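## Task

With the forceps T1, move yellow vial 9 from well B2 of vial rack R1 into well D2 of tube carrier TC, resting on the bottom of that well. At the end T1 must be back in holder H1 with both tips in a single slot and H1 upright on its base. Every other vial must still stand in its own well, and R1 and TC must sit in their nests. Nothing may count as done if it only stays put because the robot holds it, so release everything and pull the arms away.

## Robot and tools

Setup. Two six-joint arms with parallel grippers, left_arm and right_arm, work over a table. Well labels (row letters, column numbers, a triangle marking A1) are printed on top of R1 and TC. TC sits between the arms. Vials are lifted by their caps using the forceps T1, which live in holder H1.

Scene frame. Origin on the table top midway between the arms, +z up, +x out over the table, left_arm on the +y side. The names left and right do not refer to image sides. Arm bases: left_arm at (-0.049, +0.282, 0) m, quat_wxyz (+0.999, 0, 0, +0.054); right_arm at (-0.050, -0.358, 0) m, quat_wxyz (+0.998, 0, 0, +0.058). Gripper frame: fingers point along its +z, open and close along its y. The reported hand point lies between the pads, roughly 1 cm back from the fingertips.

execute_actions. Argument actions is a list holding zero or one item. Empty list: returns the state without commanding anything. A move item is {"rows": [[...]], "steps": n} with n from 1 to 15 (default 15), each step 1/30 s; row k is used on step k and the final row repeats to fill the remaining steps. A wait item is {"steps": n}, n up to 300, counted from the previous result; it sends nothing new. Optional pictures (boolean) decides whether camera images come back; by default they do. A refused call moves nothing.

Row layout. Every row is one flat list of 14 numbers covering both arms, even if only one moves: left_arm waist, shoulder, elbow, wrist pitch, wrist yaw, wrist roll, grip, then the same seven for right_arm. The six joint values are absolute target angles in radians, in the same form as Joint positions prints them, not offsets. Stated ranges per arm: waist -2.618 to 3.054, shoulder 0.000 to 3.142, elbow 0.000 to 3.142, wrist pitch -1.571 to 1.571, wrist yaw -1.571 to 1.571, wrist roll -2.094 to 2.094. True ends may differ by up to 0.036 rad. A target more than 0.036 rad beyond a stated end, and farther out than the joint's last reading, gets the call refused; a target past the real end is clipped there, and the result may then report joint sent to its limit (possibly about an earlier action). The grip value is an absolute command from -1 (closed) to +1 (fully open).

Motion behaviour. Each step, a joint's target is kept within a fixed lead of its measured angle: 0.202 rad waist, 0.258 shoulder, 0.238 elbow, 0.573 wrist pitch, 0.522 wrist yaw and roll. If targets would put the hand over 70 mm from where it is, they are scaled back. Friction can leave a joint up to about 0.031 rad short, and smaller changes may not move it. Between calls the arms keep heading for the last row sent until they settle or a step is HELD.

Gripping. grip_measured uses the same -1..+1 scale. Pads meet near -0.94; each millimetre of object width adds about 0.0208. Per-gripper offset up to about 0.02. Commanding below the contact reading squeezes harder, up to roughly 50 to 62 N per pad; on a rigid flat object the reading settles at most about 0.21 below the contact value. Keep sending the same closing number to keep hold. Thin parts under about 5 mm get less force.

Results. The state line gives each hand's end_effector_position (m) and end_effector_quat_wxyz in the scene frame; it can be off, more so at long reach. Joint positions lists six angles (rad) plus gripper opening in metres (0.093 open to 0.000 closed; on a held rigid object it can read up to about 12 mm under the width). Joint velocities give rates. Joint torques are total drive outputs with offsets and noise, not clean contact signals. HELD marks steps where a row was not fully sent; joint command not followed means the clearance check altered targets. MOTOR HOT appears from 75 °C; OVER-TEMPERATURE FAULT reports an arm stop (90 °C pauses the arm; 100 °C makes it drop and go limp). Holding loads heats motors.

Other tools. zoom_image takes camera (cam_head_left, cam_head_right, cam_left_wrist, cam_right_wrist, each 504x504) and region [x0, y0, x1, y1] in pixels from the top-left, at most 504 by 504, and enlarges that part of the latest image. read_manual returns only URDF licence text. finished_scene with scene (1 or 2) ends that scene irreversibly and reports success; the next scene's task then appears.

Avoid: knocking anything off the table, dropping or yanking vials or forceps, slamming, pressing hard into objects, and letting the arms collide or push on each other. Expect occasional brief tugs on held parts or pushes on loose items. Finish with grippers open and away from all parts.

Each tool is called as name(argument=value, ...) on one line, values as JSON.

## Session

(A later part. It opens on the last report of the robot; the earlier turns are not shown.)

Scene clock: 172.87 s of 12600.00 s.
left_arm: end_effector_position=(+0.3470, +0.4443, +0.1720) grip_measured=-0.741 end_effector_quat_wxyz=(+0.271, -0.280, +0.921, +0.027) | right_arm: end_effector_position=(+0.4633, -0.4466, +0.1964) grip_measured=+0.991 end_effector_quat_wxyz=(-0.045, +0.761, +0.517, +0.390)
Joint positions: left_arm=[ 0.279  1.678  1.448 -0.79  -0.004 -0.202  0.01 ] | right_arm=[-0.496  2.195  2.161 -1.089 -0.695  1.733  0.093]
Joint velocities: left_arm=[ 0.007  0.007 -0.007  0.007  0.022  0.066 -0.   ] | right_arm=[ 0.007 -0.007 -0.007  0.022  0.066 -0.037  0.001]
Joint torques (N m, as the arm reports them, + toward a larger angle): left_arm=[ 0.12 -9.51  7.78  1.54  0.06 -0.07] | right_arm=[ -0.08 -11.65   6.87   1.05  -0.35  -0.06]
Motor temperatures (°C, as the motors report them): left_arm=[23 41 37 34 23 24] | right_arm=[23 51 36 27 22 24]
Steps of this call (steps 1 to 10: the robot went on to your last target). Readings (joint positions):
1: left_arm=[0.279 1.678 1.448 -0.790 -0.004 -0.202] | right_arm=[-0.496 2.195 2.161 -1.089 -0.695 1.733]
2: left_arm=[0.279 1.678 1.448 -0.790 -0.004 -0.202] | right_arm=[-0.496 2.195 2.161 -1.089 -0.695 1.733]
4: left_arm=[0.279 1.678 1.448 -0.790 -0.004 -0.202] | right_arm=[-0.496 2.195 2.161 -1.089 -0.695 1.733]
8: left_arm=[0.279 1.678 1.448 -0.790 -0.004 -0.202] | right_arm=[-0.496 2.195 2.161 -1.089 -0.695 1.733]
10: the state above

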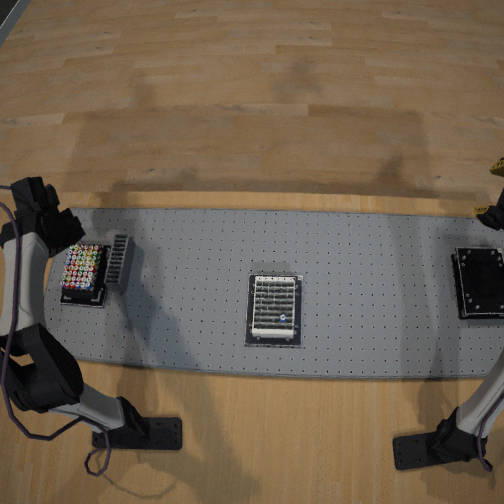

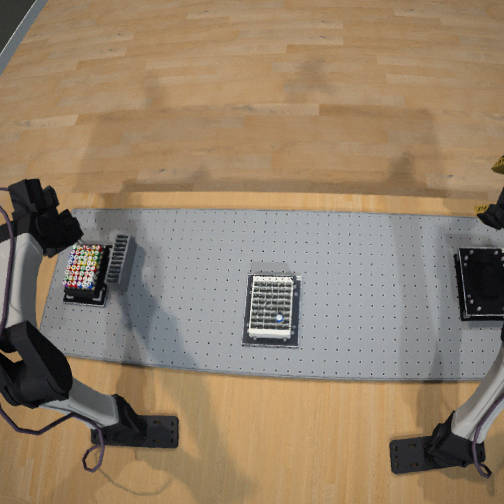

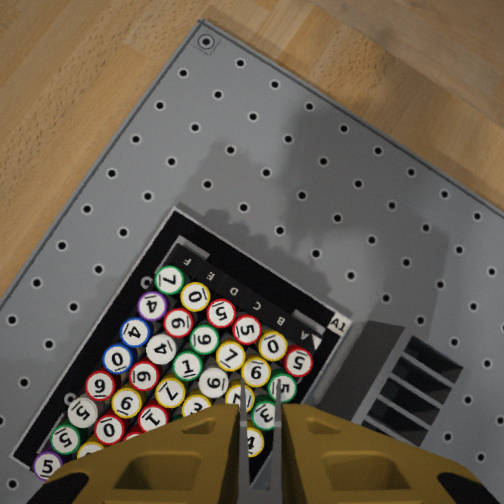

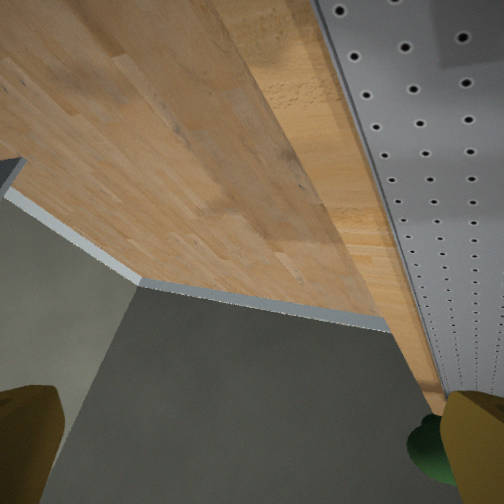

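execute_actions(actions=[{"rows":[[0.285,1.68,1.44,-0.75,0,-0.21,-0.74,-0.496,2.195,2.161,-1.089,-0.695,1.733,1],[0.285,1.68,1.43,-0.745,0,-0.21,-0.74,-0.496,2.195,2.161,-1.089,-0.695,1.733,1],[0.285,1.68,1.42,-0.745,0,-0.21,-0.74,-0.496,2.195,2.161,-1.089,-0.695,1.733,1],[0.285,1.68,1.414,-0.745,0,-0.21,-0.74,-0.496,2.195,2.161,-1.089,-0.695,1.733,1]],"steps":15}], pictures=false)

execute_actions(actions=[{"steps":8}])

zoom_image(camera="cam_left_wrist", region=[160, 280, 360, 480])

Scene clock: 179.97 s of 12600.00 s.
left_arm: end_effector_position=(+0.3472, +0.4444, +0.1665) grip_measured=-0.741 end_effector_quat_wxyz=(+0.271, -0.280, +0.920, +0.027) | right_arm: end_effector_position=(+0.4633, -0.4466, +0.1964) grip_measured=+0.991 end_effector_quat_wxyz=(-0.045, +0.761, +0.517, +0.390)
Joint positions: left_arm=[ 0.279  1.678  1.426 -0.766 -0.004 -0.202  0.01 ] | right_arm=[-0.496  2.195  2.161 -1.089 -0.695  1.733  0.093]
Joint velocities: left_arm=[-0.007  0.017 -0.007 -0.007  0.022  0.051  0.001] | right_arm=[-0.022 -0.017  0.022 -0.051 -0.007 -0.081 -0.001]
Joint torques (N m, as the arm reports them, + toward a larger angle): left_arm=[-0.05 -9.56  7.54  1.47  0.05 -0.08] | right_arm=[ -0.1  -11.68   7.07   1.03  -0.35  -0.03]
Motor temperatures (°C, as the motors report them): left_arm=[23 41 37 34 23 24] | right_arm=[23 51 36 27 22 24]
Steps of this call (steps 1 to 15: the robot went on to your last target; steps 16 to 90: nothing new was sent; then 3.60 s passed at rest; steps 91 to 105: all 15 steps of this action). Readings (joint positions):
91: left_arm=[0.279 1.678 1.448 -0.788 -0.004 -0.202] | right_arm=[-0.496 2.195 2.161 -1.089 -0.695 1.733]
92: left_arm=[0.279 1.678 1.448 -0.784 -0.004 -0.202] | right_arm=[-0.496 2.195 2.161 -1.089 -0.695 1.733]
94: left_arm=[0.279 1.678 1.443 -0.773 -0.004 -0.202] | right_arm=[-0.496 2.195 2.161 -1.089 -0.695 1.733]
98: left_arm=[0.279 1.678 1.427 -0.768 -0.004 -0.202] | right_arm=[-0.496 2.195 2.161 -1.089 -0.695 1.733]
105: the state above

Scene clock: 180.23 s of 12600.00 s.
left_arm: end_effector_position=(+0.3474, +0.4445, +0.1666) grip_measured=-0.741 end_effector_quat_wxyz=(+0.272, -0.280, +0.920, +0.027) | right_arm: end_effector_position=(+0.4633, -0.4466, +0.1964) grip_measured=+0.991 end_effector_quat_wxyz=(-0.045, +0.761, +0.517, +0.390)
Joint positions: left_arm=[ 0.279  1.678  1.426 -0.765 -0.004 -0.202  0.01 ] | right_arm=[-0.496  2.195  2.161 -1.089 -0.695  1.733  0.093]
Joint velocities: left_arm=[-0.002  0.002 -0.007 -0.022 -0.022 -0.022 -0.   ] | right_arm=[-0.002 -0.017  0.012  0.022 -0.037 -0.066 -0.001]
Joint torques (N m, as the arm reports them, + toward a larger angle): left_arm=[-0.03 -9.42  7.56  1.5   0.05 -0.06] | right_arm=[ -0.07 -11.68   6.93   1.02  -0.32  -0.07]
Motor temperatures (°C, as the motors report them): left_arm=[23 41 37 34 23 24] | right_arm=[23 51 36 27 22 24]
Steps of this call (steps 1 to 8: the robot went on to your last target). Readings (joint positions):
1: left_arm=[0.279 1.678 1.426 -0.766 -0.004 -0.202] | right_arm=[-0.496 2.195 2.161 -1.089 -0.695 1.733]
2: left_arm=[0.279 1.678 1.426 -0.766 -0.004 -0.202] | right_arm=[-0.496 2.195 2.161 -1.089 -0.695 1.733]
4: left_arm=[0.279 1.678 1.426 -0.765 -0.004 -0.202] | right_arm=[-0.496 2.195 2.161 -1.089 -0.695 1.733]
8: the state above

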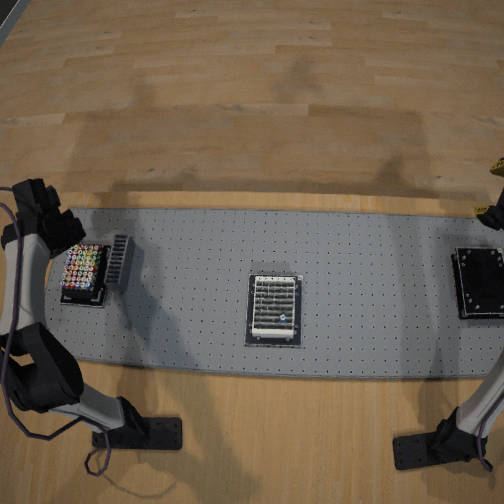

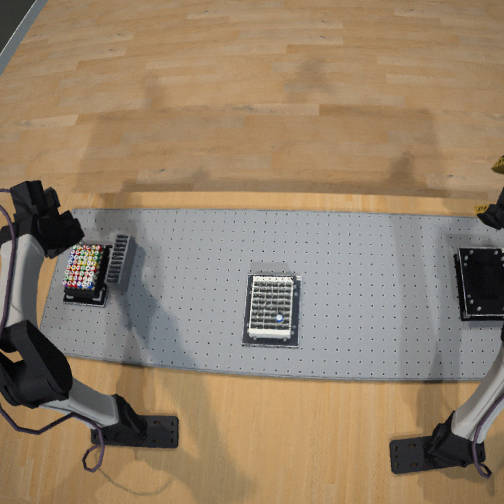

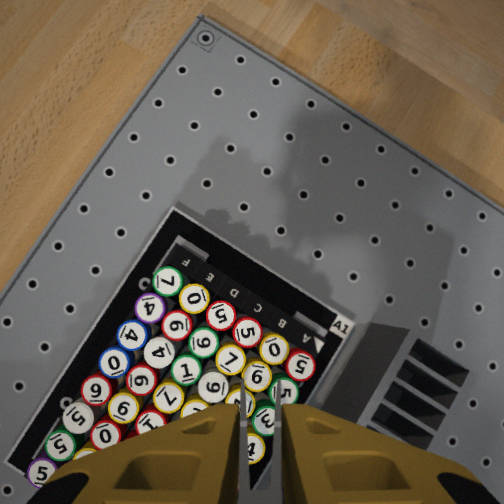

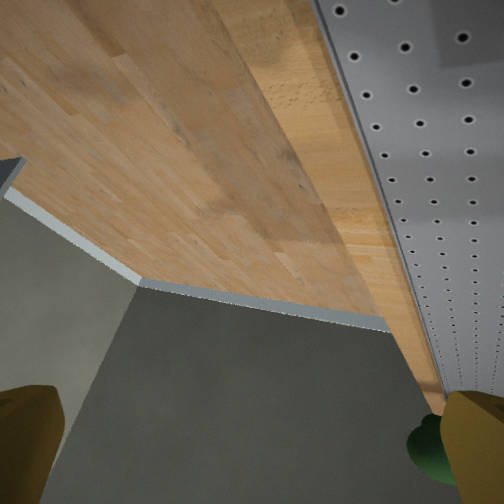

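Region (160, 280, 360, 480) of cam_left_wrist's 504x504 image, scaled by 2.520, with more detail than that image has.

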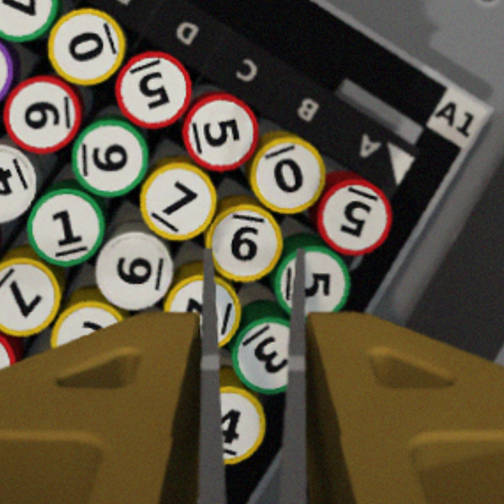

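execute_actions(actions=[{"rows":[[0.285,1.68,1.414,-0.72,0,-0.21,-0.74,-0.496,2.195,2.161,-1.089,-0.695,1.733,1],[0.285,1.68,1.414,-0.72,0,-0.21,-0.74,-0.496,2.195,2.161,-1.089,-0.695,1.733,1],[0.285,1.68,1.405,-0.72,0,-0.21,-0.74,-0.496,2.195,2.161,-1.089,-0.695,1.733,1],[0.285,1.68,1.396,-0.72,0,-0.21,-0.74,-0.496,2.195,2.161,-1.089,-0.695,1.733,1]],"steps":15}], pictures=false)

execute_actions(actions=[{"steps":8}])

zoom_image(camera="cam_left_wrist", region=[160, 280, 360, 480])

Scene clock: 187.83 s of 12600.00 s.
left_arm: end_effector_position=(+0.3493, +0.4453, +0.1638) grip_measured=-0.741 end_effector_quat_wxyz=(+0.277, -0.280, +0.919, +0.028) | right_arm: end_effector_position=(+0.4633, -0.4466, +0.1964) grip_measured=+0.991 end_effector_quat_wxyz=(-0.045, +0.761, +0.517, +0.390)
Joint positions: left_arm=[ 0.279  1.678  1.41  -0.738 -0.004 -0.202  0.01 ] | right_arm=[-0.496  2.195  2.161 -1.089 -0.695  1.733  0.093]
Joint velocities: left_arm=[-0.017  0.007  0.012 -0.037  0.007 -0.022 -0.001] | right_arm=[-0.002  0.002  0.022  0.007 -0.051  0.022  0.   ]
Joint torques (N m, as the arm reports them, + toward a larger angle): left_arm=[-0.08 -9.58  7.46  1.53  0.02 -0.06] | right_arm=[ -0.01 -11.93   7.01   1.02  -0.34  -0.04]
Motor temperatures (°C, as the motors report them): left_arm=[23 41 37 34 23 24] | right_arm=[23 52 36 27 22 24]
Steps of this call (steps 1 to 15: the robot went on to your last target; steps 16 to 90: nothing new was sent; then 4.10 s passed at rest; steps 91 to 105: all 15 steps of this action). Readings (joint positions):
91: left_arm=[0.279 1.678 1.426 -0.762 -0.004 -0.202] | right_arm=[-0.496 2.195 2.161 -1.089 -0.695 1.733]
92: left_arm=[0.279 1.678 1.426 -0.759 -0.004 -0.202] | right_arm=[-0.496 2.195 2.161 -1.089 -0.695 1.733]
94: left_arm=[0.279 1.678 1.424 -0.749 -0.004 -0.202] | right_arm=[-0.496 2.195 2.161 -1.089 -0.695 1.733]
98: left_arm=[0.279 1.678 1.410 -0.742 -0.004 -0.202] | right_arm=[-0.496 2.195 2.161 -1.089 -0.695 1.733]
105: the state above

Scene clock: 188.10 s of 12600.00 s.
left_arm: end_effector_position=(+0.3493, +0.4453, +0.1638) grip_measured=-0.741 end_effector_quat_wxyz=(+0.277, -0.280, +0.919, +0.028) | right_arm: end_effector_position=(+0.4633, -0.4466, +0.1964) grip_measured=+0.991 end_effector_quat_wxyz=(-0.045, +0.761, +0.517, +0.390)
Joint positions: left_arm=[ 0.279  1.678  1.41  -0.738 -0.004 -0.202  0.01 ] | right_arm=[-0.496  2.195  2.161 -1.089 -0.695  1.733  0.093]
Joint velocities: left_arm=[-0.012 -0.022 -0.002 -0.007 -0.007 -0.007 -0.   ] | right_arm=[ 0.002 -0.007  0.002 -0.051 -0.037 -0.007 -0.   ]
Joint torques (N m, as the arm reports them, + toward a larger angle): left_arm=[-0.06 -9.38  7.35  1.55  0.03 -0.07] | right_arm=[ -0.12 -11.81   6.89   1.04  -0.38  -0.01]
Motor temperatures (°C, as the motors report them): left_arm=[23 41 37 34 23 24] | right_arm=[23 52 36 27 22 24]
Steps of this call (steps 1 to 8: the robot went on to your last target). Readings (joint positions):
1: left_arm=[0.279 1.678 1.410 -0.738 -0.004 -0.202] | right_arm=[-0.496 2.195 2.161 -1.089 -0.695 1.733]
2: left_arm=[0.279 1.678 1.410 -0.738 -0.004 -0.202] | right_arm=[-0.496 2.195 2.161 -1.089 -0.695 1.733]
4: left_arm=[0.279 1.678 1.410 -0.738 -0.004 -0.202] | right_arm=[-0.496 2.195 2.161 -1.089 -0.695 1.733]
8: the state above

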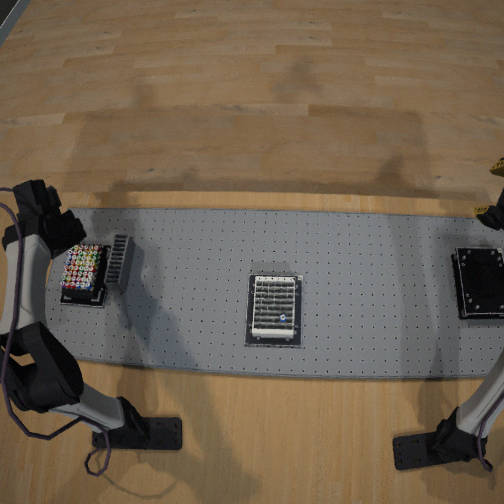

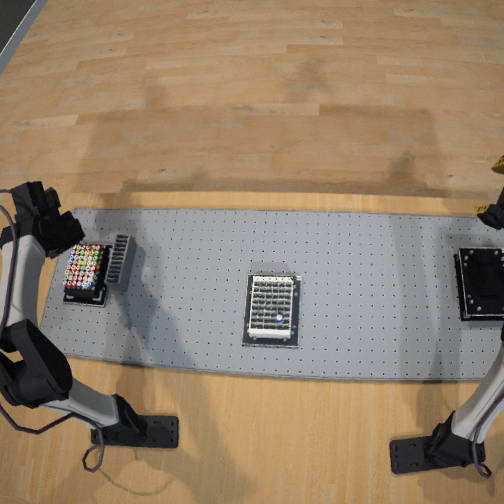

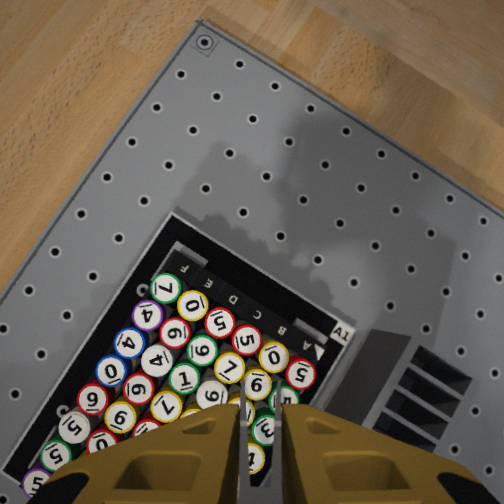

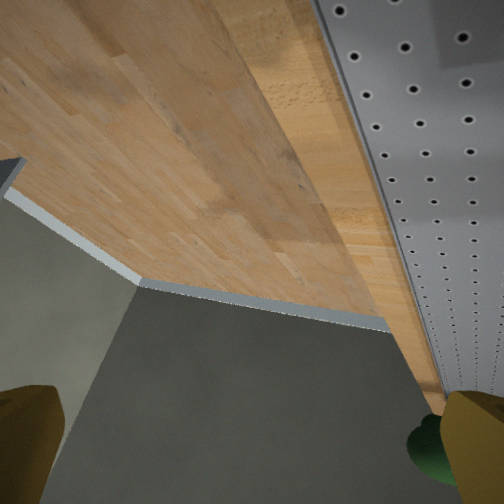

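Region (160, 280, 360, 480) of cam_left_wrist's 504x504 image, scaled by 2.520, with more detail than that image has.

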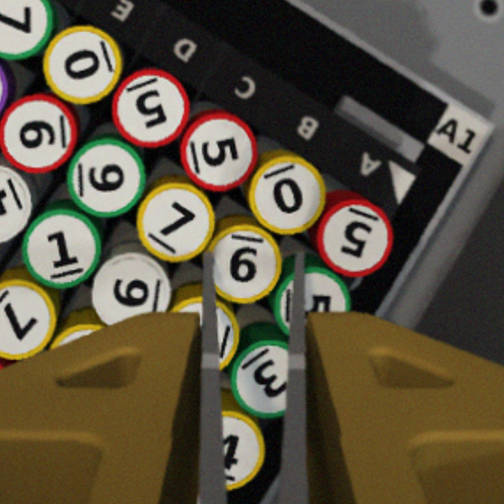

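execute_actions(actions=[{"rows":[[0.285,1.68,1.455,-0.78,0,-0.21,-0.73,-0.496,2.195,2.161,-1.089,-0.695,1.733,1],[0.285,1.68,1.455,-0.78,0,-0.21,-0.73,-0.496,2.195,2.161,-1.089,-0.695,1.733,1],[0.285,1.68,1.455,-0.78,0,-0.21,-0.73,-0.496,2.195,2.161,-1.089,-0.695,1.733,1],[0.285,1.68,1.455,-0.78,0,-0.21,-0.73,-0.496,2.195,2.161,-1.089,-0.695,1.733,1],[0.309,1.68,1.455,-0.78,0,-0.41,-0.73,-0.496,2.195,2.161,-1.089,-0.695,1.733,1]],"steps":15}], pictures=false)

execute_actions(actions=[{"steps":15}])

zoom_image(camera="cam_left_wrist", region=[160, 280, 360, 480])

Scene clock: 193.03 s of 12600.00 s.
left_arm: end_effector_position=(+0.3443, +0.4537, +0.1690) grip_measured=-0.731 end_effector_quat_wxyz=(+0.275, -0.373, +0.886, +0.005) | right_arm: end_effector_position=(+0.4633, -0.4466, +0.1964) grip_measured=+0.991 end_effector_quat_wxyz=(-0.045, +0.761, +0.517, +0.390)
Joint positions: left_arm=[ 0.302  1.679  1.434 -0.77  -0.003 -0.384  0.01 ] | right_arm=[-0.496  2.195  2.161 -1.089 -0.695  1.733  0.093]
Joint velocities: left_arm=[-0.007 -0.002 -0.012 -0.037  0.007 -0.081 -0.001] | right_arm=[ 0.002  0.002  0.007  0.066 -0.037 -0.007  0.002]
Joint torques (N m, as the arm reports them, + toward a larger angle): left_arm=[ 0.03 -9.63 10.47  1.26  0.06 -0.02] | right_arm=[  0.02 -11.82   6.95   1.04  -0.38  -0.03]
Motor temperatures (°C, as the motors report them): left_arm=[23 41 37 34 23 24] | right_arm=[23 52 36 27 22 24]
Steps of this call (steps 1 to 15: the robot went on to your last target; steps 16 to 90: nothing new was sent; then 1.43 s passed at rest; steps 91 to 105: all 15 steps of this action). Readings (joint positions):
91: left_arm=[0.279 1.678 1.413 -0.745 -0.004 -0.202] | right_arm=[-0.496 2.195 2.161 -1.089 -0.695 1.733]
92: left_arm=[0.279 1.679 1.419 -0.752 -0.004 -0.202] | right_arm=[-0.496 2.195 2.161 -1.089 -0.695 1.733]
94: left_arm=[0.279 1.679 1.429 -0.759 -0.004 -0.202] | right_arm=[-0.496 2.195 2.161 -1.089 -0.695 1.733]
98: left_arm=[0.295 1.679 1.434 -0.763 -0.003 -0.317] | right_arm=[-0.496 2.195 2.161 -1.089 -0.695 1.733]
105: the state above

Scene clock: 193.53 s of 12600.00 s.
left_arm: end_effector_position=(+0.3441, +0.4536, +0.1689) grip_measured=-0.731 end_effector_quat_wxyz=(+0.274, -0.380, +0.883, +0.003) | right_arm: end_effector_position=(+0.4633, -0.4466, +0.1964) grip_measured=+0.991 end_effector_quat_wxyz=(-0.045, +0.761, +0.517, +0.390)
Joint positions: left_arm=[ 0.302  1.679  1.434 -0.771 -0.003 -0.401  0.01 ] | right_arm=[-0.496  2.195  2.161 -1.089 -0.695  1.733  0.093]
Joint velocities: left_arm=[-0.002  0.012 -0.002 -0.022 -0.051  0.051  0.   ] | right_arm=[-0.007 -0.017  0.007 -0.066 -0.037 -0.007  0.   ]
Joint torques (N m, as the arm reports them, + toward a larger angle): left_arm=[ 0.01 -9.56 10.47  1.24  0.04 -0.04] | right_arm=[  0.13 -11.72   6.91   0.98  -0.35  -0.06]
Motor temperatures (°C, as the motors report them): left_arm=[23 41 37 34 23 24] | right_arm=[23 52 36 27 22 24]
Steps of this call (steps 1 to 15: the robot went on to your last target). Readings (joint positions):
1: left_arm=[0.302 1.679 1.434 -0.770 -0.003 -0.388] | right_arm=[-0.496 2.195 2.161 -1.089 -0.695 1.733]
2: left_arm=[0.302 1.679 1.434 -0.770 -0.003 -0.391] | right_arm=[-0.496 2.195 2.161 -1.089 -0.695 1.733]
4: left_arm=[0.302 1.679 1.434 -0.771 -0.003 -0.395] | right_arm=[-0.496 2.195 2.161 -1.089 -0.695 1.733]
8: left_arm=[0.302 1.679 1.434 -0.771 -0.003 -0.399] | right_arm=[-0.496 2.195 2.161 -1.089 -0.695 1.733]
15: the state above

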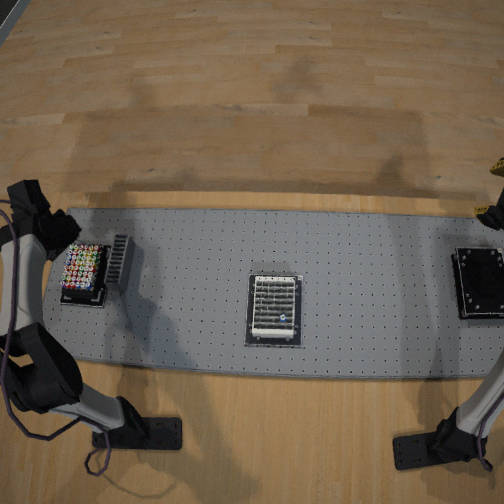

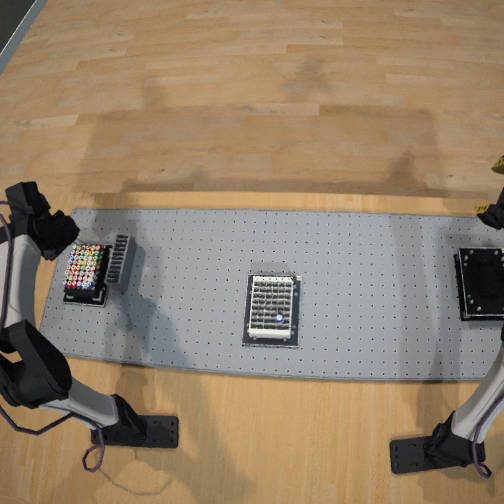

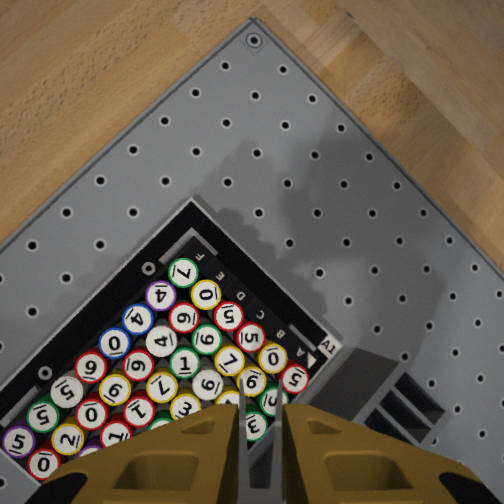

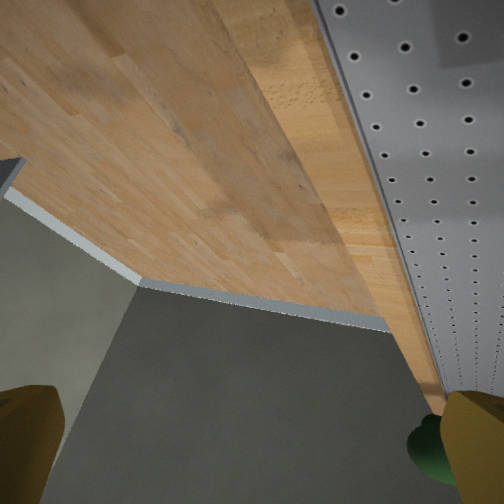

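Region (160, 280, 360, 480) of cam_left_wrist's 504x504 image, scaled by 2.520, with more detail than that image has.

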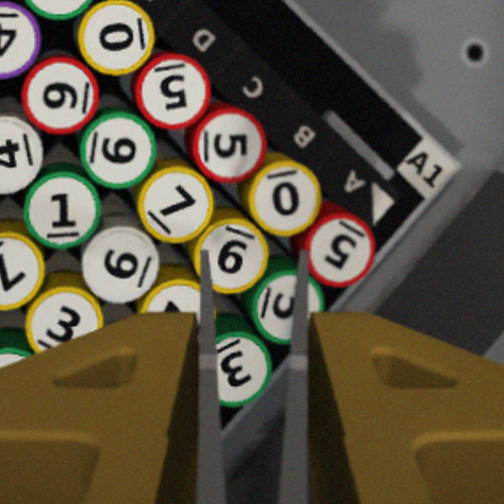

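execute_actions(actions=[{"rows":[[0.305,1.68,1.405,-0.775,0,-0.41,-0.73,-0.496,2.195,2.161,-1.089,-0.695,1.733,1]],"steps":12}])

zoom_image(camera="cam_left_wrist", region=[160, 280, 360, 480])

Scene clock: 199.30 s of 12600.00 s.
left_arm: end_effector_position=(+0.3407, +0.4522, +0.1624) grip_measured=-0.731 end_effector_quat_wxyz=(+0.266, -0.381, +0.885, +0.002) | right_arm: end_effector_position=(+0.4633, -0.4466, +0.1964) grip_measured=+0.991 end_effector_quat_wxyz=(-0.045, +0.761, +0.517, +0.390)
Joint positions: left_arm=[ 0.302  1.679  1.418 -0.772 -0.003 -0.402  0.01 ] | right_arm=[-0.496  2.195  2.161 -1.089 -0.695  1.733  0.093]
Joint velocities: left_arm=[-0.002 -0.007 -0.002  0.051  0.022 -0.037  0.   ] | right_arm=[-0.007 -0.017 -0.002  0.066  0.022 -0.051 -0.001]
Joint torques (N m, as the arm reports them, + toward a larger angle): left_arm=[-0.2  -9.52  7.5   1.28  0.01 -0.08] | right_arm=[ -0.08 -11.72   7.1    1.03  -0.42   0.  ]
Motor temperatures (°C, as the motors report them): left_arm=[23 41 38 34 23 24] | right_arm=[23 52 36 27 22 24]
Steps of this call (steps 1 to 15: the robot went on to your last target; steps 16 to 90: nothing new was sent; then 2.37 s passed at rest; steps 91 to 102: all 12 steps of this action). Readings (joint positions):
91: left_arm=[0.302 1.679 1.432 -0.771 -0.003 -0.402] | right_arm=[-0.496 2.195 2.161 -1.089 -0.695 1.733]
92: left_arm=[0.302 1.679 1.430 -0.771 -0.003 -0.402] | right_arm=[-0.496 2.195 2.161 -1.089 -0.695 1.733]
94: left_arm=[0.302 1.679 1.422 -0.771 -0.003 -0.402] | right_arm=[-0.496 2.195 2.161 -1.089 -0.695 1.733]
98: left_arm=[0.302 1.679 1.418 -0.772 -0.003 -0.402] | right_arm=[-0.496 2.195 2.161 -1.089 -0.695 1.733]
102: the state above

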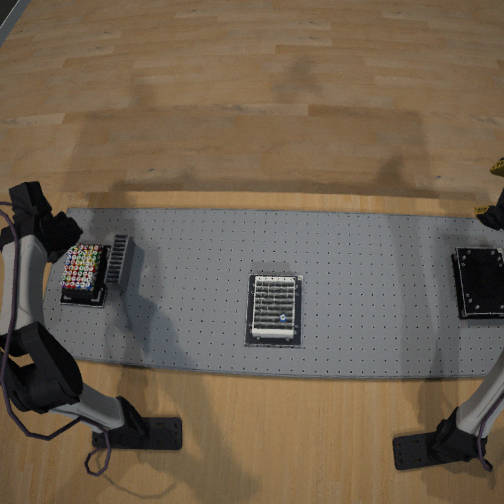

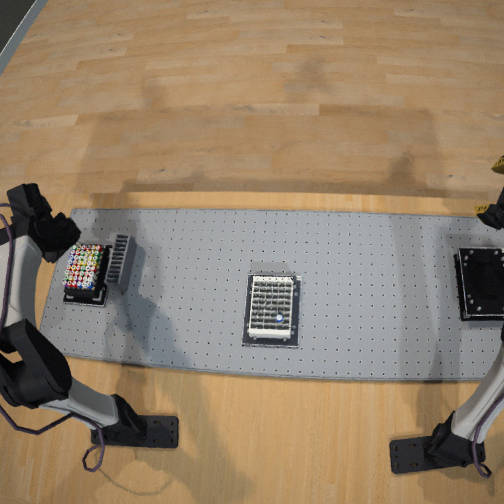

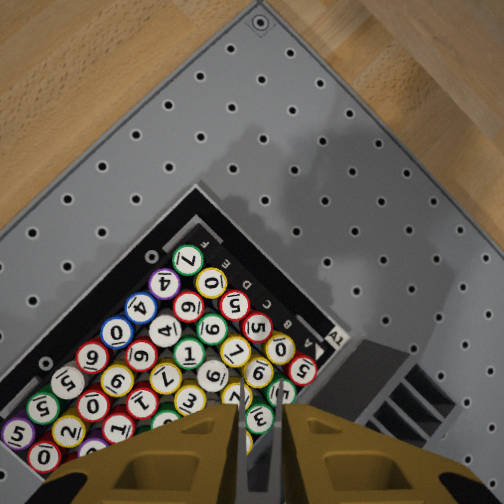

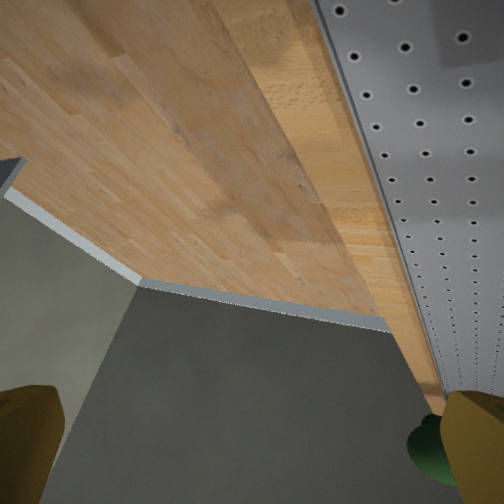

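Region (160, 280, 360, 480) of cam_left_wrist's 504x504 image, scaled by 2.520, with more detail than that image has.

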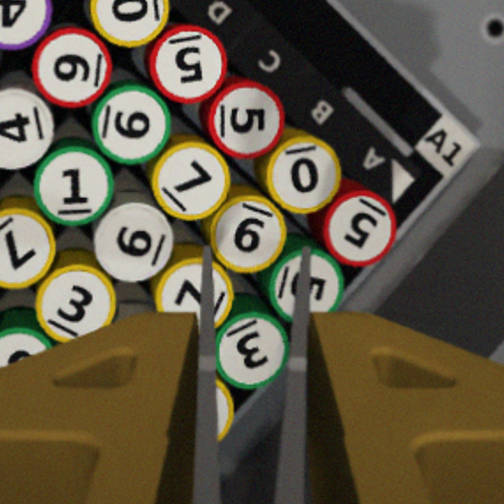

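execute_actions(actions=[{"rows":[[0.305,1.68,1.405,-0.73,0,-0.41,-0.73,-0.496,2.195,2.161,-1.089,-0.695,1.733,1],[0.305,1.68,1.405,-0.73,0,-0.41,-0.73,-0.496,2.195,2.161,-1.089,-0.695,1.733,1],[0.305,1.68,1.405,-0.73,0,-0.41,-0.73,-0.496,2.195,2.161,-1.089,-0.695,1.733,1],[0.305,1.68,1.39,-0.73,0,-0.41,-0.73,-0.496,2.195,2.161,-1.089,-0.695,1.733,1]],"steps":15}], pictures=false)

execute_actions(actions=[{"steps":8}])

zoom_image(camera="cam_left_wrist", region=[160, 280, 360, 480])

Scene clock: 207.57 s of 12600.00 s.
left_arm: end_effector_position=(+0.3442, +0.4537, +0.1625) grip_measured=-0.731 end_effector_quat_wxyz=(+0.275, -0.380, +0.883, +0.003) | right_arm: end_effector_position=(+0.4633, -0.4466, +0.1964) grip_measured=+0.991 end_effector_quat_wxyz=(-0.045, +0.761, +0.517, +0.390)
Joint positions: left_arm=[ 0.302  1.679  1.408 -0.744 -0.003 -0.402  0.01 ] | right_arm=[-0.496  2.195  2.161 -1.089 -0.695  1.733  0.093]
Joint velocities: left_arm=[-0.007  0.012 -0.017 -0.051 -0.007 -0.037  0.   ] | right_arm=[-0.007  0.012  0.002 -0.051 -0.037 -0.007  0.001]
Joint torques (N m, as the arm reports them, + toward a larger angle): left_arm=[-0.42 -9.53  7.03  1.47  0.04 -0.07] | right_arm=[ -0.19 -11.75   6.99   1.    -0.41  -0.02]
Motor temperatures (°C, as the motors report them): left_arm=[23 41 37 34 23 24] | right_arm=[23 53 36 27 22 24]
Steps of this call (steps 1 to 15: the robot went on to your last target; steps 16 to 90: nothing new was sent; then 4.77 s passed at rest; steps 91 to 105: all 15 steps of this action). Readings (joint positions):
91: left_arm=[0.302 1.679 1.418 -0.770 -0.003 -0.402] | right_arm=[-0.496 2.195 2.161 -1.089 -0.695 1.733]
92: left_arm=[0.302 1.679 1.418 -0.766 -0.003 -0.402] | right_arm=[-0.496 2.195 2.161 -1.089 -0.695 1.733]
94: left_arm=[0.302 1.679 1.416 -0.758 -0.003 -0.402] | right_arm=[-0.496 2.195 2.161 -1.089 -0.695 1.733]
98: left_arm=[0.302 1.679 1.408 -0.747 -0.003 -0.402] | right_arm=[-0.496 2.195 2.161 -1.089 -0.695 1.733]
105: the state above

Scene clock: 207.83 s of 12600.00 s.
left_arm: end_effector_position=(+0.3442, +0.4537, +0.1625) grip_measured=-0.731 end_effector_quat_wxyz=(+0.275, -0.380, +0.883, +0.003) | right_arm: end_effector_position=(+0.4633, -0.4466, +0.1964) grip_measured=+0.991 end_effector_quat_wxyz=(-0.045, +0.761, +0.517, +0.390)
Joint positions: left_arm=[ 0.302  1.679  1.408 -0.744 -0.003 -0.402  0.01 ] | right_arm=[-0.496  2.195  2.161 -1.089 -0.695  1.733  0.093]
Joint velocities: left_arm=[-0.022 -0.002  0.007  0.037  0.007  0.007  0.001] | right_arm=[ 0.012 -0.007 -0.012 -0.007  0.007  0.037 -0.002]
Joint torques (N m, as the arm reports them, + toward a larger angle): left_arm=[-0.21 -9.6   7.22  1.48  0.05 -0.07] | right_arm=[ -0.1  -12.04   6.81   1.05  -0.33  -0.1 ]
Motor temperatures (°C, as the motors report them): left_arm=[23 41 37 34 23 24] | right_arm=[23 53 36 27 22 24]
Steps of this call (steps 1 to 8: the robot went on to your last target). Readings (joint positions):
1: left_arm=[0.302 1.679 1.408 -0.744 -0.003 -0.402] | right_arm=[-0.496 2.195 2.161 -1.089 -0.695 1.733]
2: left_arm=[0.302 1.679 1.408 -0.744 -0.003 -0.402] | right_arm=[-0.496 2.195 2.161 -1.089 -0.695 1.733]
4: left_arm=[0.302 1.679 1.408 -0.744 -0.003 -0.402] | right_arm=[-0.496 2.195 2.161 -1.089 -0.695 1.733]
8: the state above

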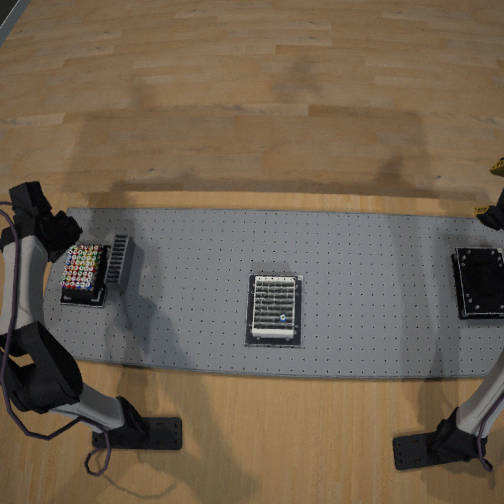

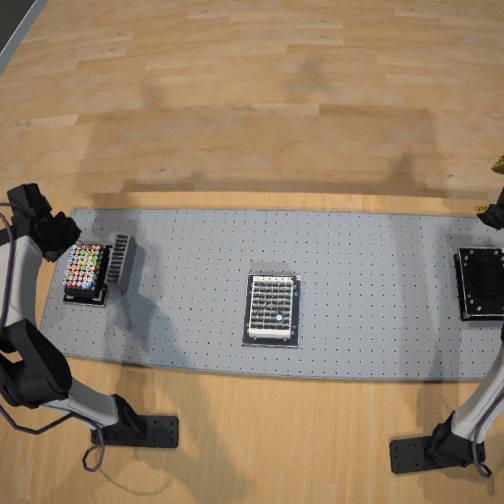

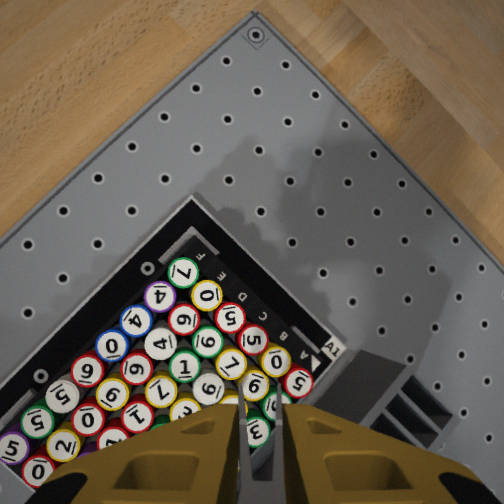

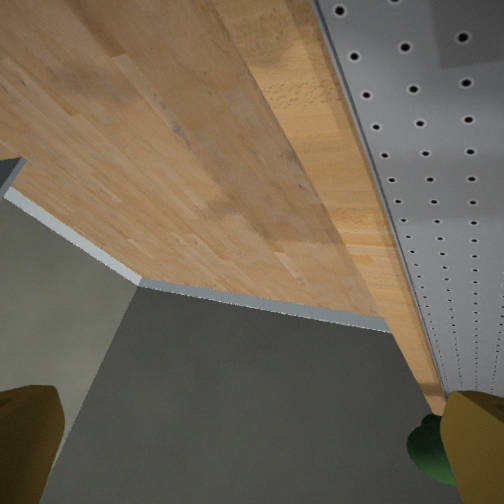

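Region (160, 280, 360, 480) of cam_left_wrist's 504x504 image, scaled by 2.520, with more detail than that image has.

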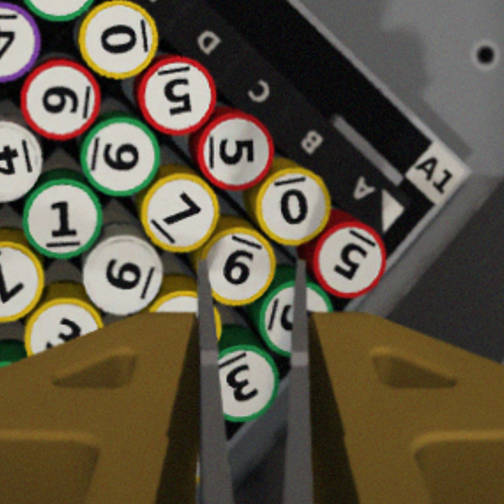

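execute_actions(actions=[{"rows":[[0.305,1.68,1.445,-0.78,0,-0.41,-0.73,-0.496,2.195,2.161,-1.089,-0.695,1.733,1],[0.305,1.68,1.445,-0.78,0,-0.41,-0.73,-0.496,2.195,2.161,-1.089,-0.695,1.733,1],[0.305,1.68,1.445,-0.78,0,-0.41,-0.73,-0.496,2.195,2.161,-1.089,-0.695,1.733,1],[0.305,1.68,1.445,-0.78,0,-0.41,-0.73,-0.496,2.195,2.161,-1.089,-0.695,1.733,1],[0.305,1.68,1.445,-0.78,0,-0.41,-0.73,-0.496,2.195,2.161,-1.089,-0.695,1.733,1],[0.317,1.68,1.445,-0.78,0,-0.41,-0.73,-0.496,2.195,2.161,-1.089,-0.695,1.733,1]],"steps":15}], pictures=false)

execute_actions(actions=[{"steps":10}])

zoom_image(camera="cam_left_wrist", region=[160, 280, 360, 480])

Scene clock: 213.20 s of 12600.00 s.
left_arm: end_effector_position=(+0.3413, +0.4547, +0.1649) grip_measured=-0.731 end_effector_quat_wxyz=(+0.269, -0.383, +0.884, +0.003) | right_arm: end_effector_position=(+0.4633, -0.4466, +0.1964) grip_measured=+0.991 end_effector_quat_wxyz=(-0.045, +0.761, +0.517, +0.390)
Joint positions: left_arm=[ 0.307  1.679  1.424 -0.77  -0.003 -0.402  0.01 ] | right_arm=[-0.496  2.195  2.161 -1.089 -0.695  1.733  0.093]
Joint velocities: left_arm=[ 0.012 -0.007 -0.012 -0.007 -0.037 -0.081 -0.   ] | right_arm=[-0.002 -0.007 -0.007 -0.066 -0.051 -0.11   0.001]
Joint torques (N m, as the arm reports them, + toward a larger angle): left_arm=[ 0.25 -9.45 10.64  1.25  0.03 -0.07] | right_arm=[ -0.16 -11.74   6.8    1.    -0.36   0.01]
Motor temperatures (°C, as the motors report them): left_arm=[23 42 37 34 23 24] | right_arm=[23 53 36 27 22 24]
Steps of this call (steps 1 to 15: the robot went on to your last target; steps 16 to 90: nothing new was sent; then 1.87 s passed at rest; steps 91 to 105: all 15 steps of this action). Readings (joint positions):
91: left_arm=[0.302 1.679 1.411 -0.748 -0.003 -0.402] | right_arm=[-0.496 2.195 2.161 -1.089 -0.695 1.733]
92: left_arm=[0.302 1.679 1.414 -0.754 -0.003 -0.402] | right_arm=[-0.496 2.195 2.161 -1.089 -0.695 1.733]
94: left_arm=[0.302 1.679 1.421 -0.760 -0.003 -0.402] | right_arm=[-0.496 2.195 2.161 -1.089 -0.695 1.733]
98: left_arm=[0.304 1.679 1.424 -0.765 -0.003 -0.402] | right_arm=[-0.496 2.195 2.161 -1.089 -0.695 1.733]
105: the state above

Scene clock: 213.53 s of 12600.00 s.
left_arm: end_effector_position=(+0.3412, +0.4547, +0.1648) grip_measured=-0.731 end_effector_quat_wxyz=(+0.269, -0.383, +0.884, +0.003) | right_arm: end_effector_position=(+0.4633, -0.4466, +0.1964) grip_measured=+0.991 end_effector_quat_wxyz=(-0.045, +0.761, +0.517, +0.390)
Joint positions: left_arm=[ 0.307  1.679  1.424 -0.771 -0.003 -0.402  0.01 ] | right_arm=[-0.496  2.195  2.161 -1.089 -0.695  1.733  0.093]
Joint velocities: left_arm=[-0.002 -0.007 -0.012  0.022 -0.007 -0.051 -0.   ] | right_arm=[-0.002  0.012 -0.017 -0.066 -0.051 -0.022 -0.   ]
Joint torques (N m, as the arm reports them, + toward a larger angle): left_arm=[ 0.19 -9.38 10.54  1.22  0.03 -0.05] | right_arm=[ -0.05 -11.86   7.04   1.04  -0.34  -0.11]
Motor temperatures (°C, as the motors report them): left_arm=[23 42 37 34 23 24] | right_arm=[23 53 36 27 22 24]
Steps of this call (steps 1 to 10: the robot went on to your last target). Readings (joint positions):
1: left_arm=[0.307 1.679 1.424 -0.770 -0.003 -0.402] | right_arm=[-0.496 2.195 2.161 -1.089 -0.695 1.733]
2: left_arm=[0.307 1.679 1.424 -0.771 -0.003 -0.402] | right_arm=[-0.496 2.195 2.161 -1.089 -0.695 1.733]
4: left_arm=[0.307 1.679 1.424 -0.771 -0.003 -0.402] | right_arm=[-0.496 2.195 2.161 -1.089 -0.695 1.733]
8: left_arm=[0.307 1.679 1.424 -0.771 -0.003 -0.402] | right_arm=[-0.496 2.195 2.161 -1.089 -0.695 1.733]
10: the state above

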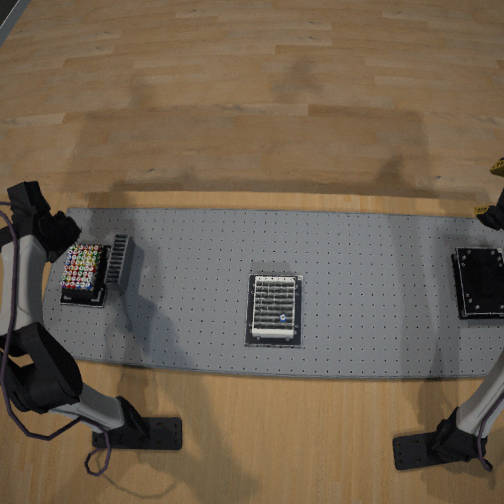

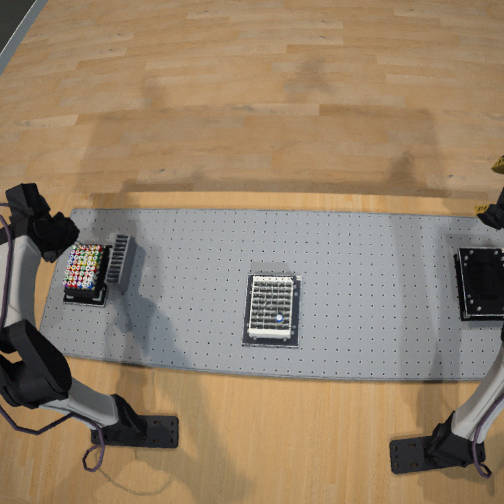

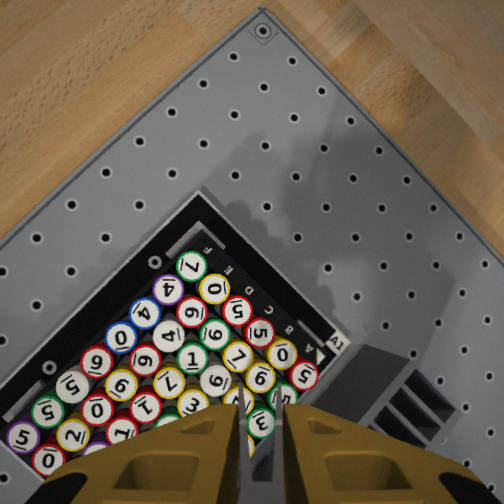

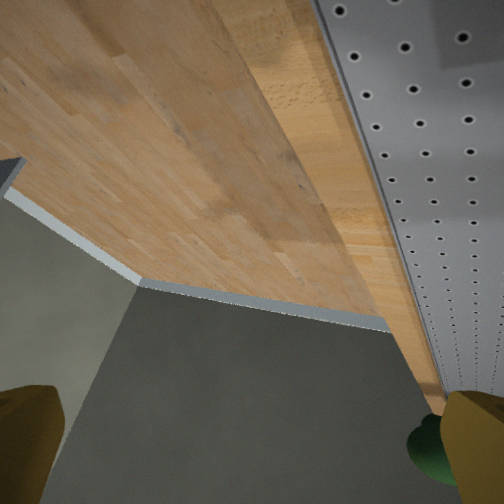

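Region (160, 280, 360, 480) of cam_left_wrist's 504x504 image, scaled by 2.520, with more detail than that image has.

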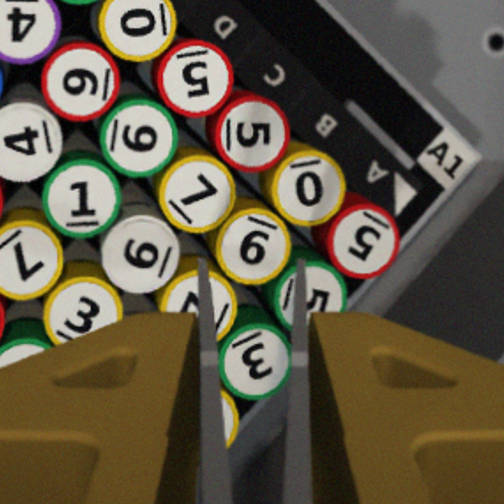

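execute_actions(actions=[{"rows":[[0.31,1.68,1.42,-0.733,0,-0.41,-0.73,-0.496,2.195,2.161,-1.089,-0.695,1.733,1],[0.31,1.68,1.42,-0.733,0,-0.41,-0.73,-0.496,2.195,2.161,-1.089,-0.695,1.733,1],[0.31,1.68,1.41,-0.733,0,-0.41,-0.73,-0.496,2.195,2.161,-1.089,-0.695,1.733,1],[0.31,1.68,1.397,-0.733,0,-0.41,-0.73,-0.496,2.195,2.161,-1.089,-0.695,1.733,1]],"steps":15}], pictures=false)

execute_actions(actions=[{"steps":8}])

zoom_image(camera="cam_left_wrist", region=[160, 280, 360, 480])

Scene clock: 218.17 s of 12600.00 s.
left_arm: end_effector_position=(+0.3418, +0.4549, +0.1617) grip_measured=-0.731 end_effector_quat_wxyz=(+0.271, -0.383, +0.883, +0.003) | right_arm: end_effector_position=(+0.4633, -0.4466, +0.1964) grip_measured=+0.991 end_effector_quat_wxyz=(-0.045, +0.761, +0.517, +0.390)
Joint positions: left_arm=[ 0.307  1.679  1.41  -0.754 -0.003 -0.402  0.01 ] | right_arm=[-0.496  2.195  2.161 -1.089 -0.695  1.733  0.093]
Joint velocities: left_arm=[ 0.007  0.012 -0.012 -0.081 -0.007  0.037  0.   ] | right_arm=[-0.007 -0.012 -0.002 -0.007 -0.081  0.022  0.001]
Joint torques (N m, as the arm reports them, + toward a larger angle): left_arm=[-0.19 -9.54  7.61  1.51  0.09 -0.08] | right_arm=[ -0.19 -11.69   6.73   1.04  -0.34  -0.05]
Motor temperatures (°C, as the motors report them): left_arm=[23 42 38 34 23 24] | right_arm=[23 53 36 27 22 24]
Steps of this call (steps 1 to 15: the robot went on to your last target; steps 16 to 90: nothing new was sent; then 1.13 s passed at rest; steps 91 to 105: all 15 steps of this action). Readings (joint positions):
91: left_arm=[0.307 1.679 1.424 -0.770 -0.003 -0.402] | right_arm=[-0.496 2.195 2.161 -1.089 -0.695 1.733]
92: left_arm=[0.307 1.679 1.424 -0.767 -0.003 -0.402] | right_arm=[-0.496 2.195 2.161 -1.089 -0.695 1.733]
94: left_arm=[0.307 1.679 1.422 -0.760 -0.003 -0.402] | right_arm=[-0.496 2.195 2.161 -1.089 -0.695 1.733]
98: left_arm=[0.307 1.679 1.411 -0.754 -0.003 -0.402] | right_arm=[-0.496 2.195 2.161 -1.089 -0.695 1.733]
105: the state above

Scene clock: 218.43 s of 12600.00 s.
left_arm: end_effector_position=(+0.3419, +0.4550, +0.1618) grip_measured=-0.731 end_effector_quat_wxyz=(+0.271, -0.383, +0.883, +0.003) | right_arm: end_effector_position=(+0.4633, -0.4466, +0.1964) grip_measured=+0.991 end_effector_quat_wxyz=(-0.045, +0.761, +0.517, +0.390)
Joint positions: left_arm=[ 0.307  1.679  1.41  -0.753 -0.003 -0.402  0.01 ] | right_arm=[-0.496  2.195  2.161 -1.089 -0.695  1.733  0.093]
Joint velocities: left_arm=[-0.017  0.007  0.007  0.007  0.051 -0.022 -0.001] | right_arm=[ 0.012  0.017  0.012 -0.007 -0.022 -0.066  0.001]
Joint torques (N m, as the arm reports them, + toward a larger angle): left_arm=[-0.29 -9.39  7.47  1.51  0.03 -0.05] | right_arm=[  0.03 -11.69   6.9    0.99  -0.37  -0.04]
Motor temperatures (°C, as the motors report them): left_arm=[23 42 38 34 23 24] | right_arm=[23 53 36 27 22 24]
Steps of this call (steps 1 to 8: the robot went on to your last target). Readings (joint positions):
1: left_arm=[0.307 1.679 1.410 -0.753 -0.003 -0.402] | right_arm=[-0.496 2.195 2.161 -1.089 -0.695 1.733]
2: left_arm=[0.307 1.679 1.410 -0.753 -0.003 -0.402] | right_arm=[-0.496 2.195 2.161 -1.089 -0.695 1.733]
4: left_arm=[0.307 1.679 1.410 -0.753 -0.003 -0.402] | right_arm=[-0.496 2.195 2.161 -1.089 -0.695 1.733]
8: the state above

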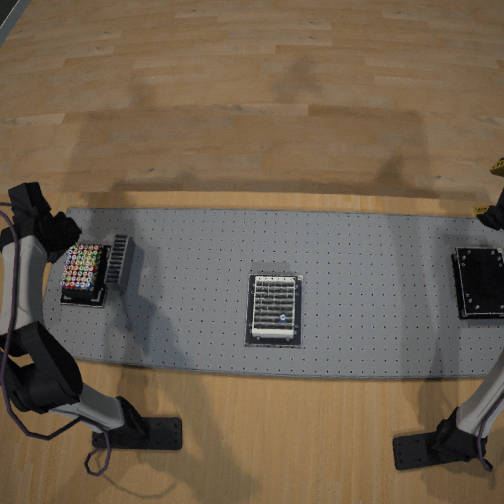

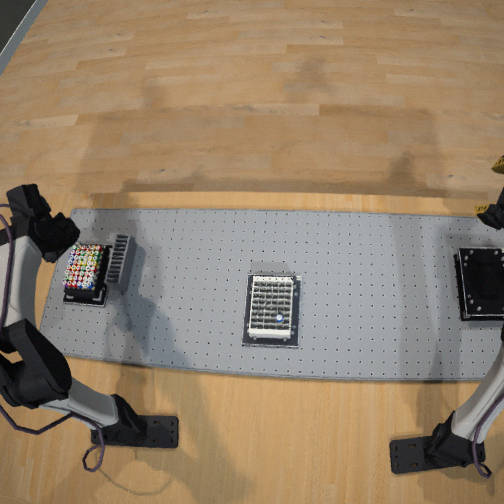

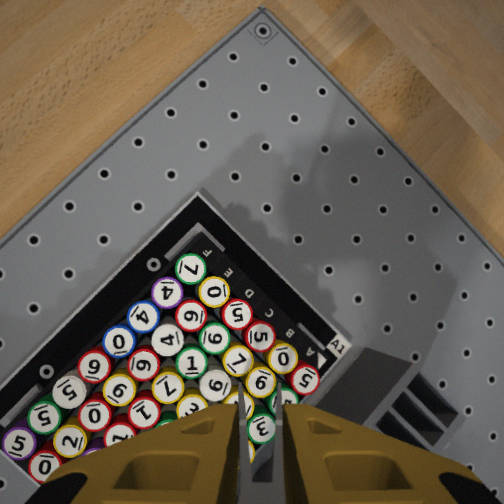

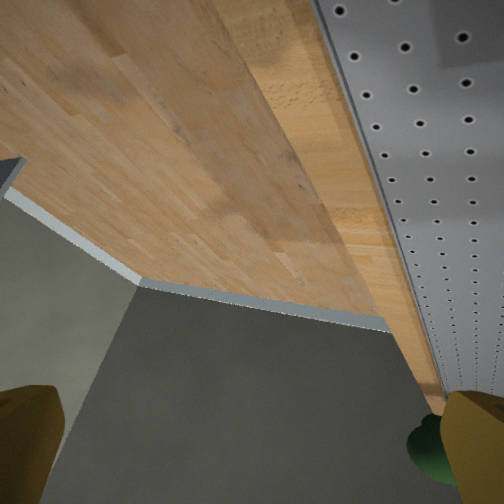

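Region (160, 280, 360, 480) of cam_left_wrist's 504x504 image, scaled by 2.520, with more detail than that image has.

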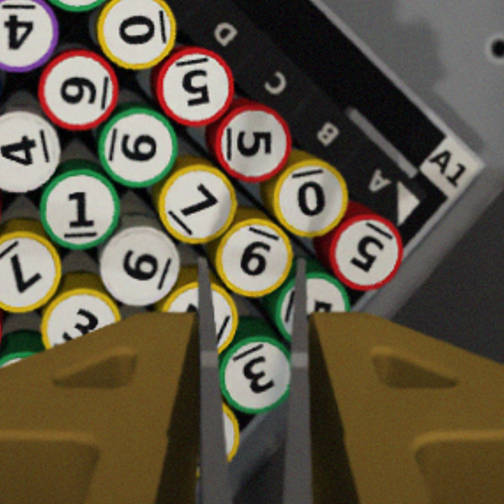

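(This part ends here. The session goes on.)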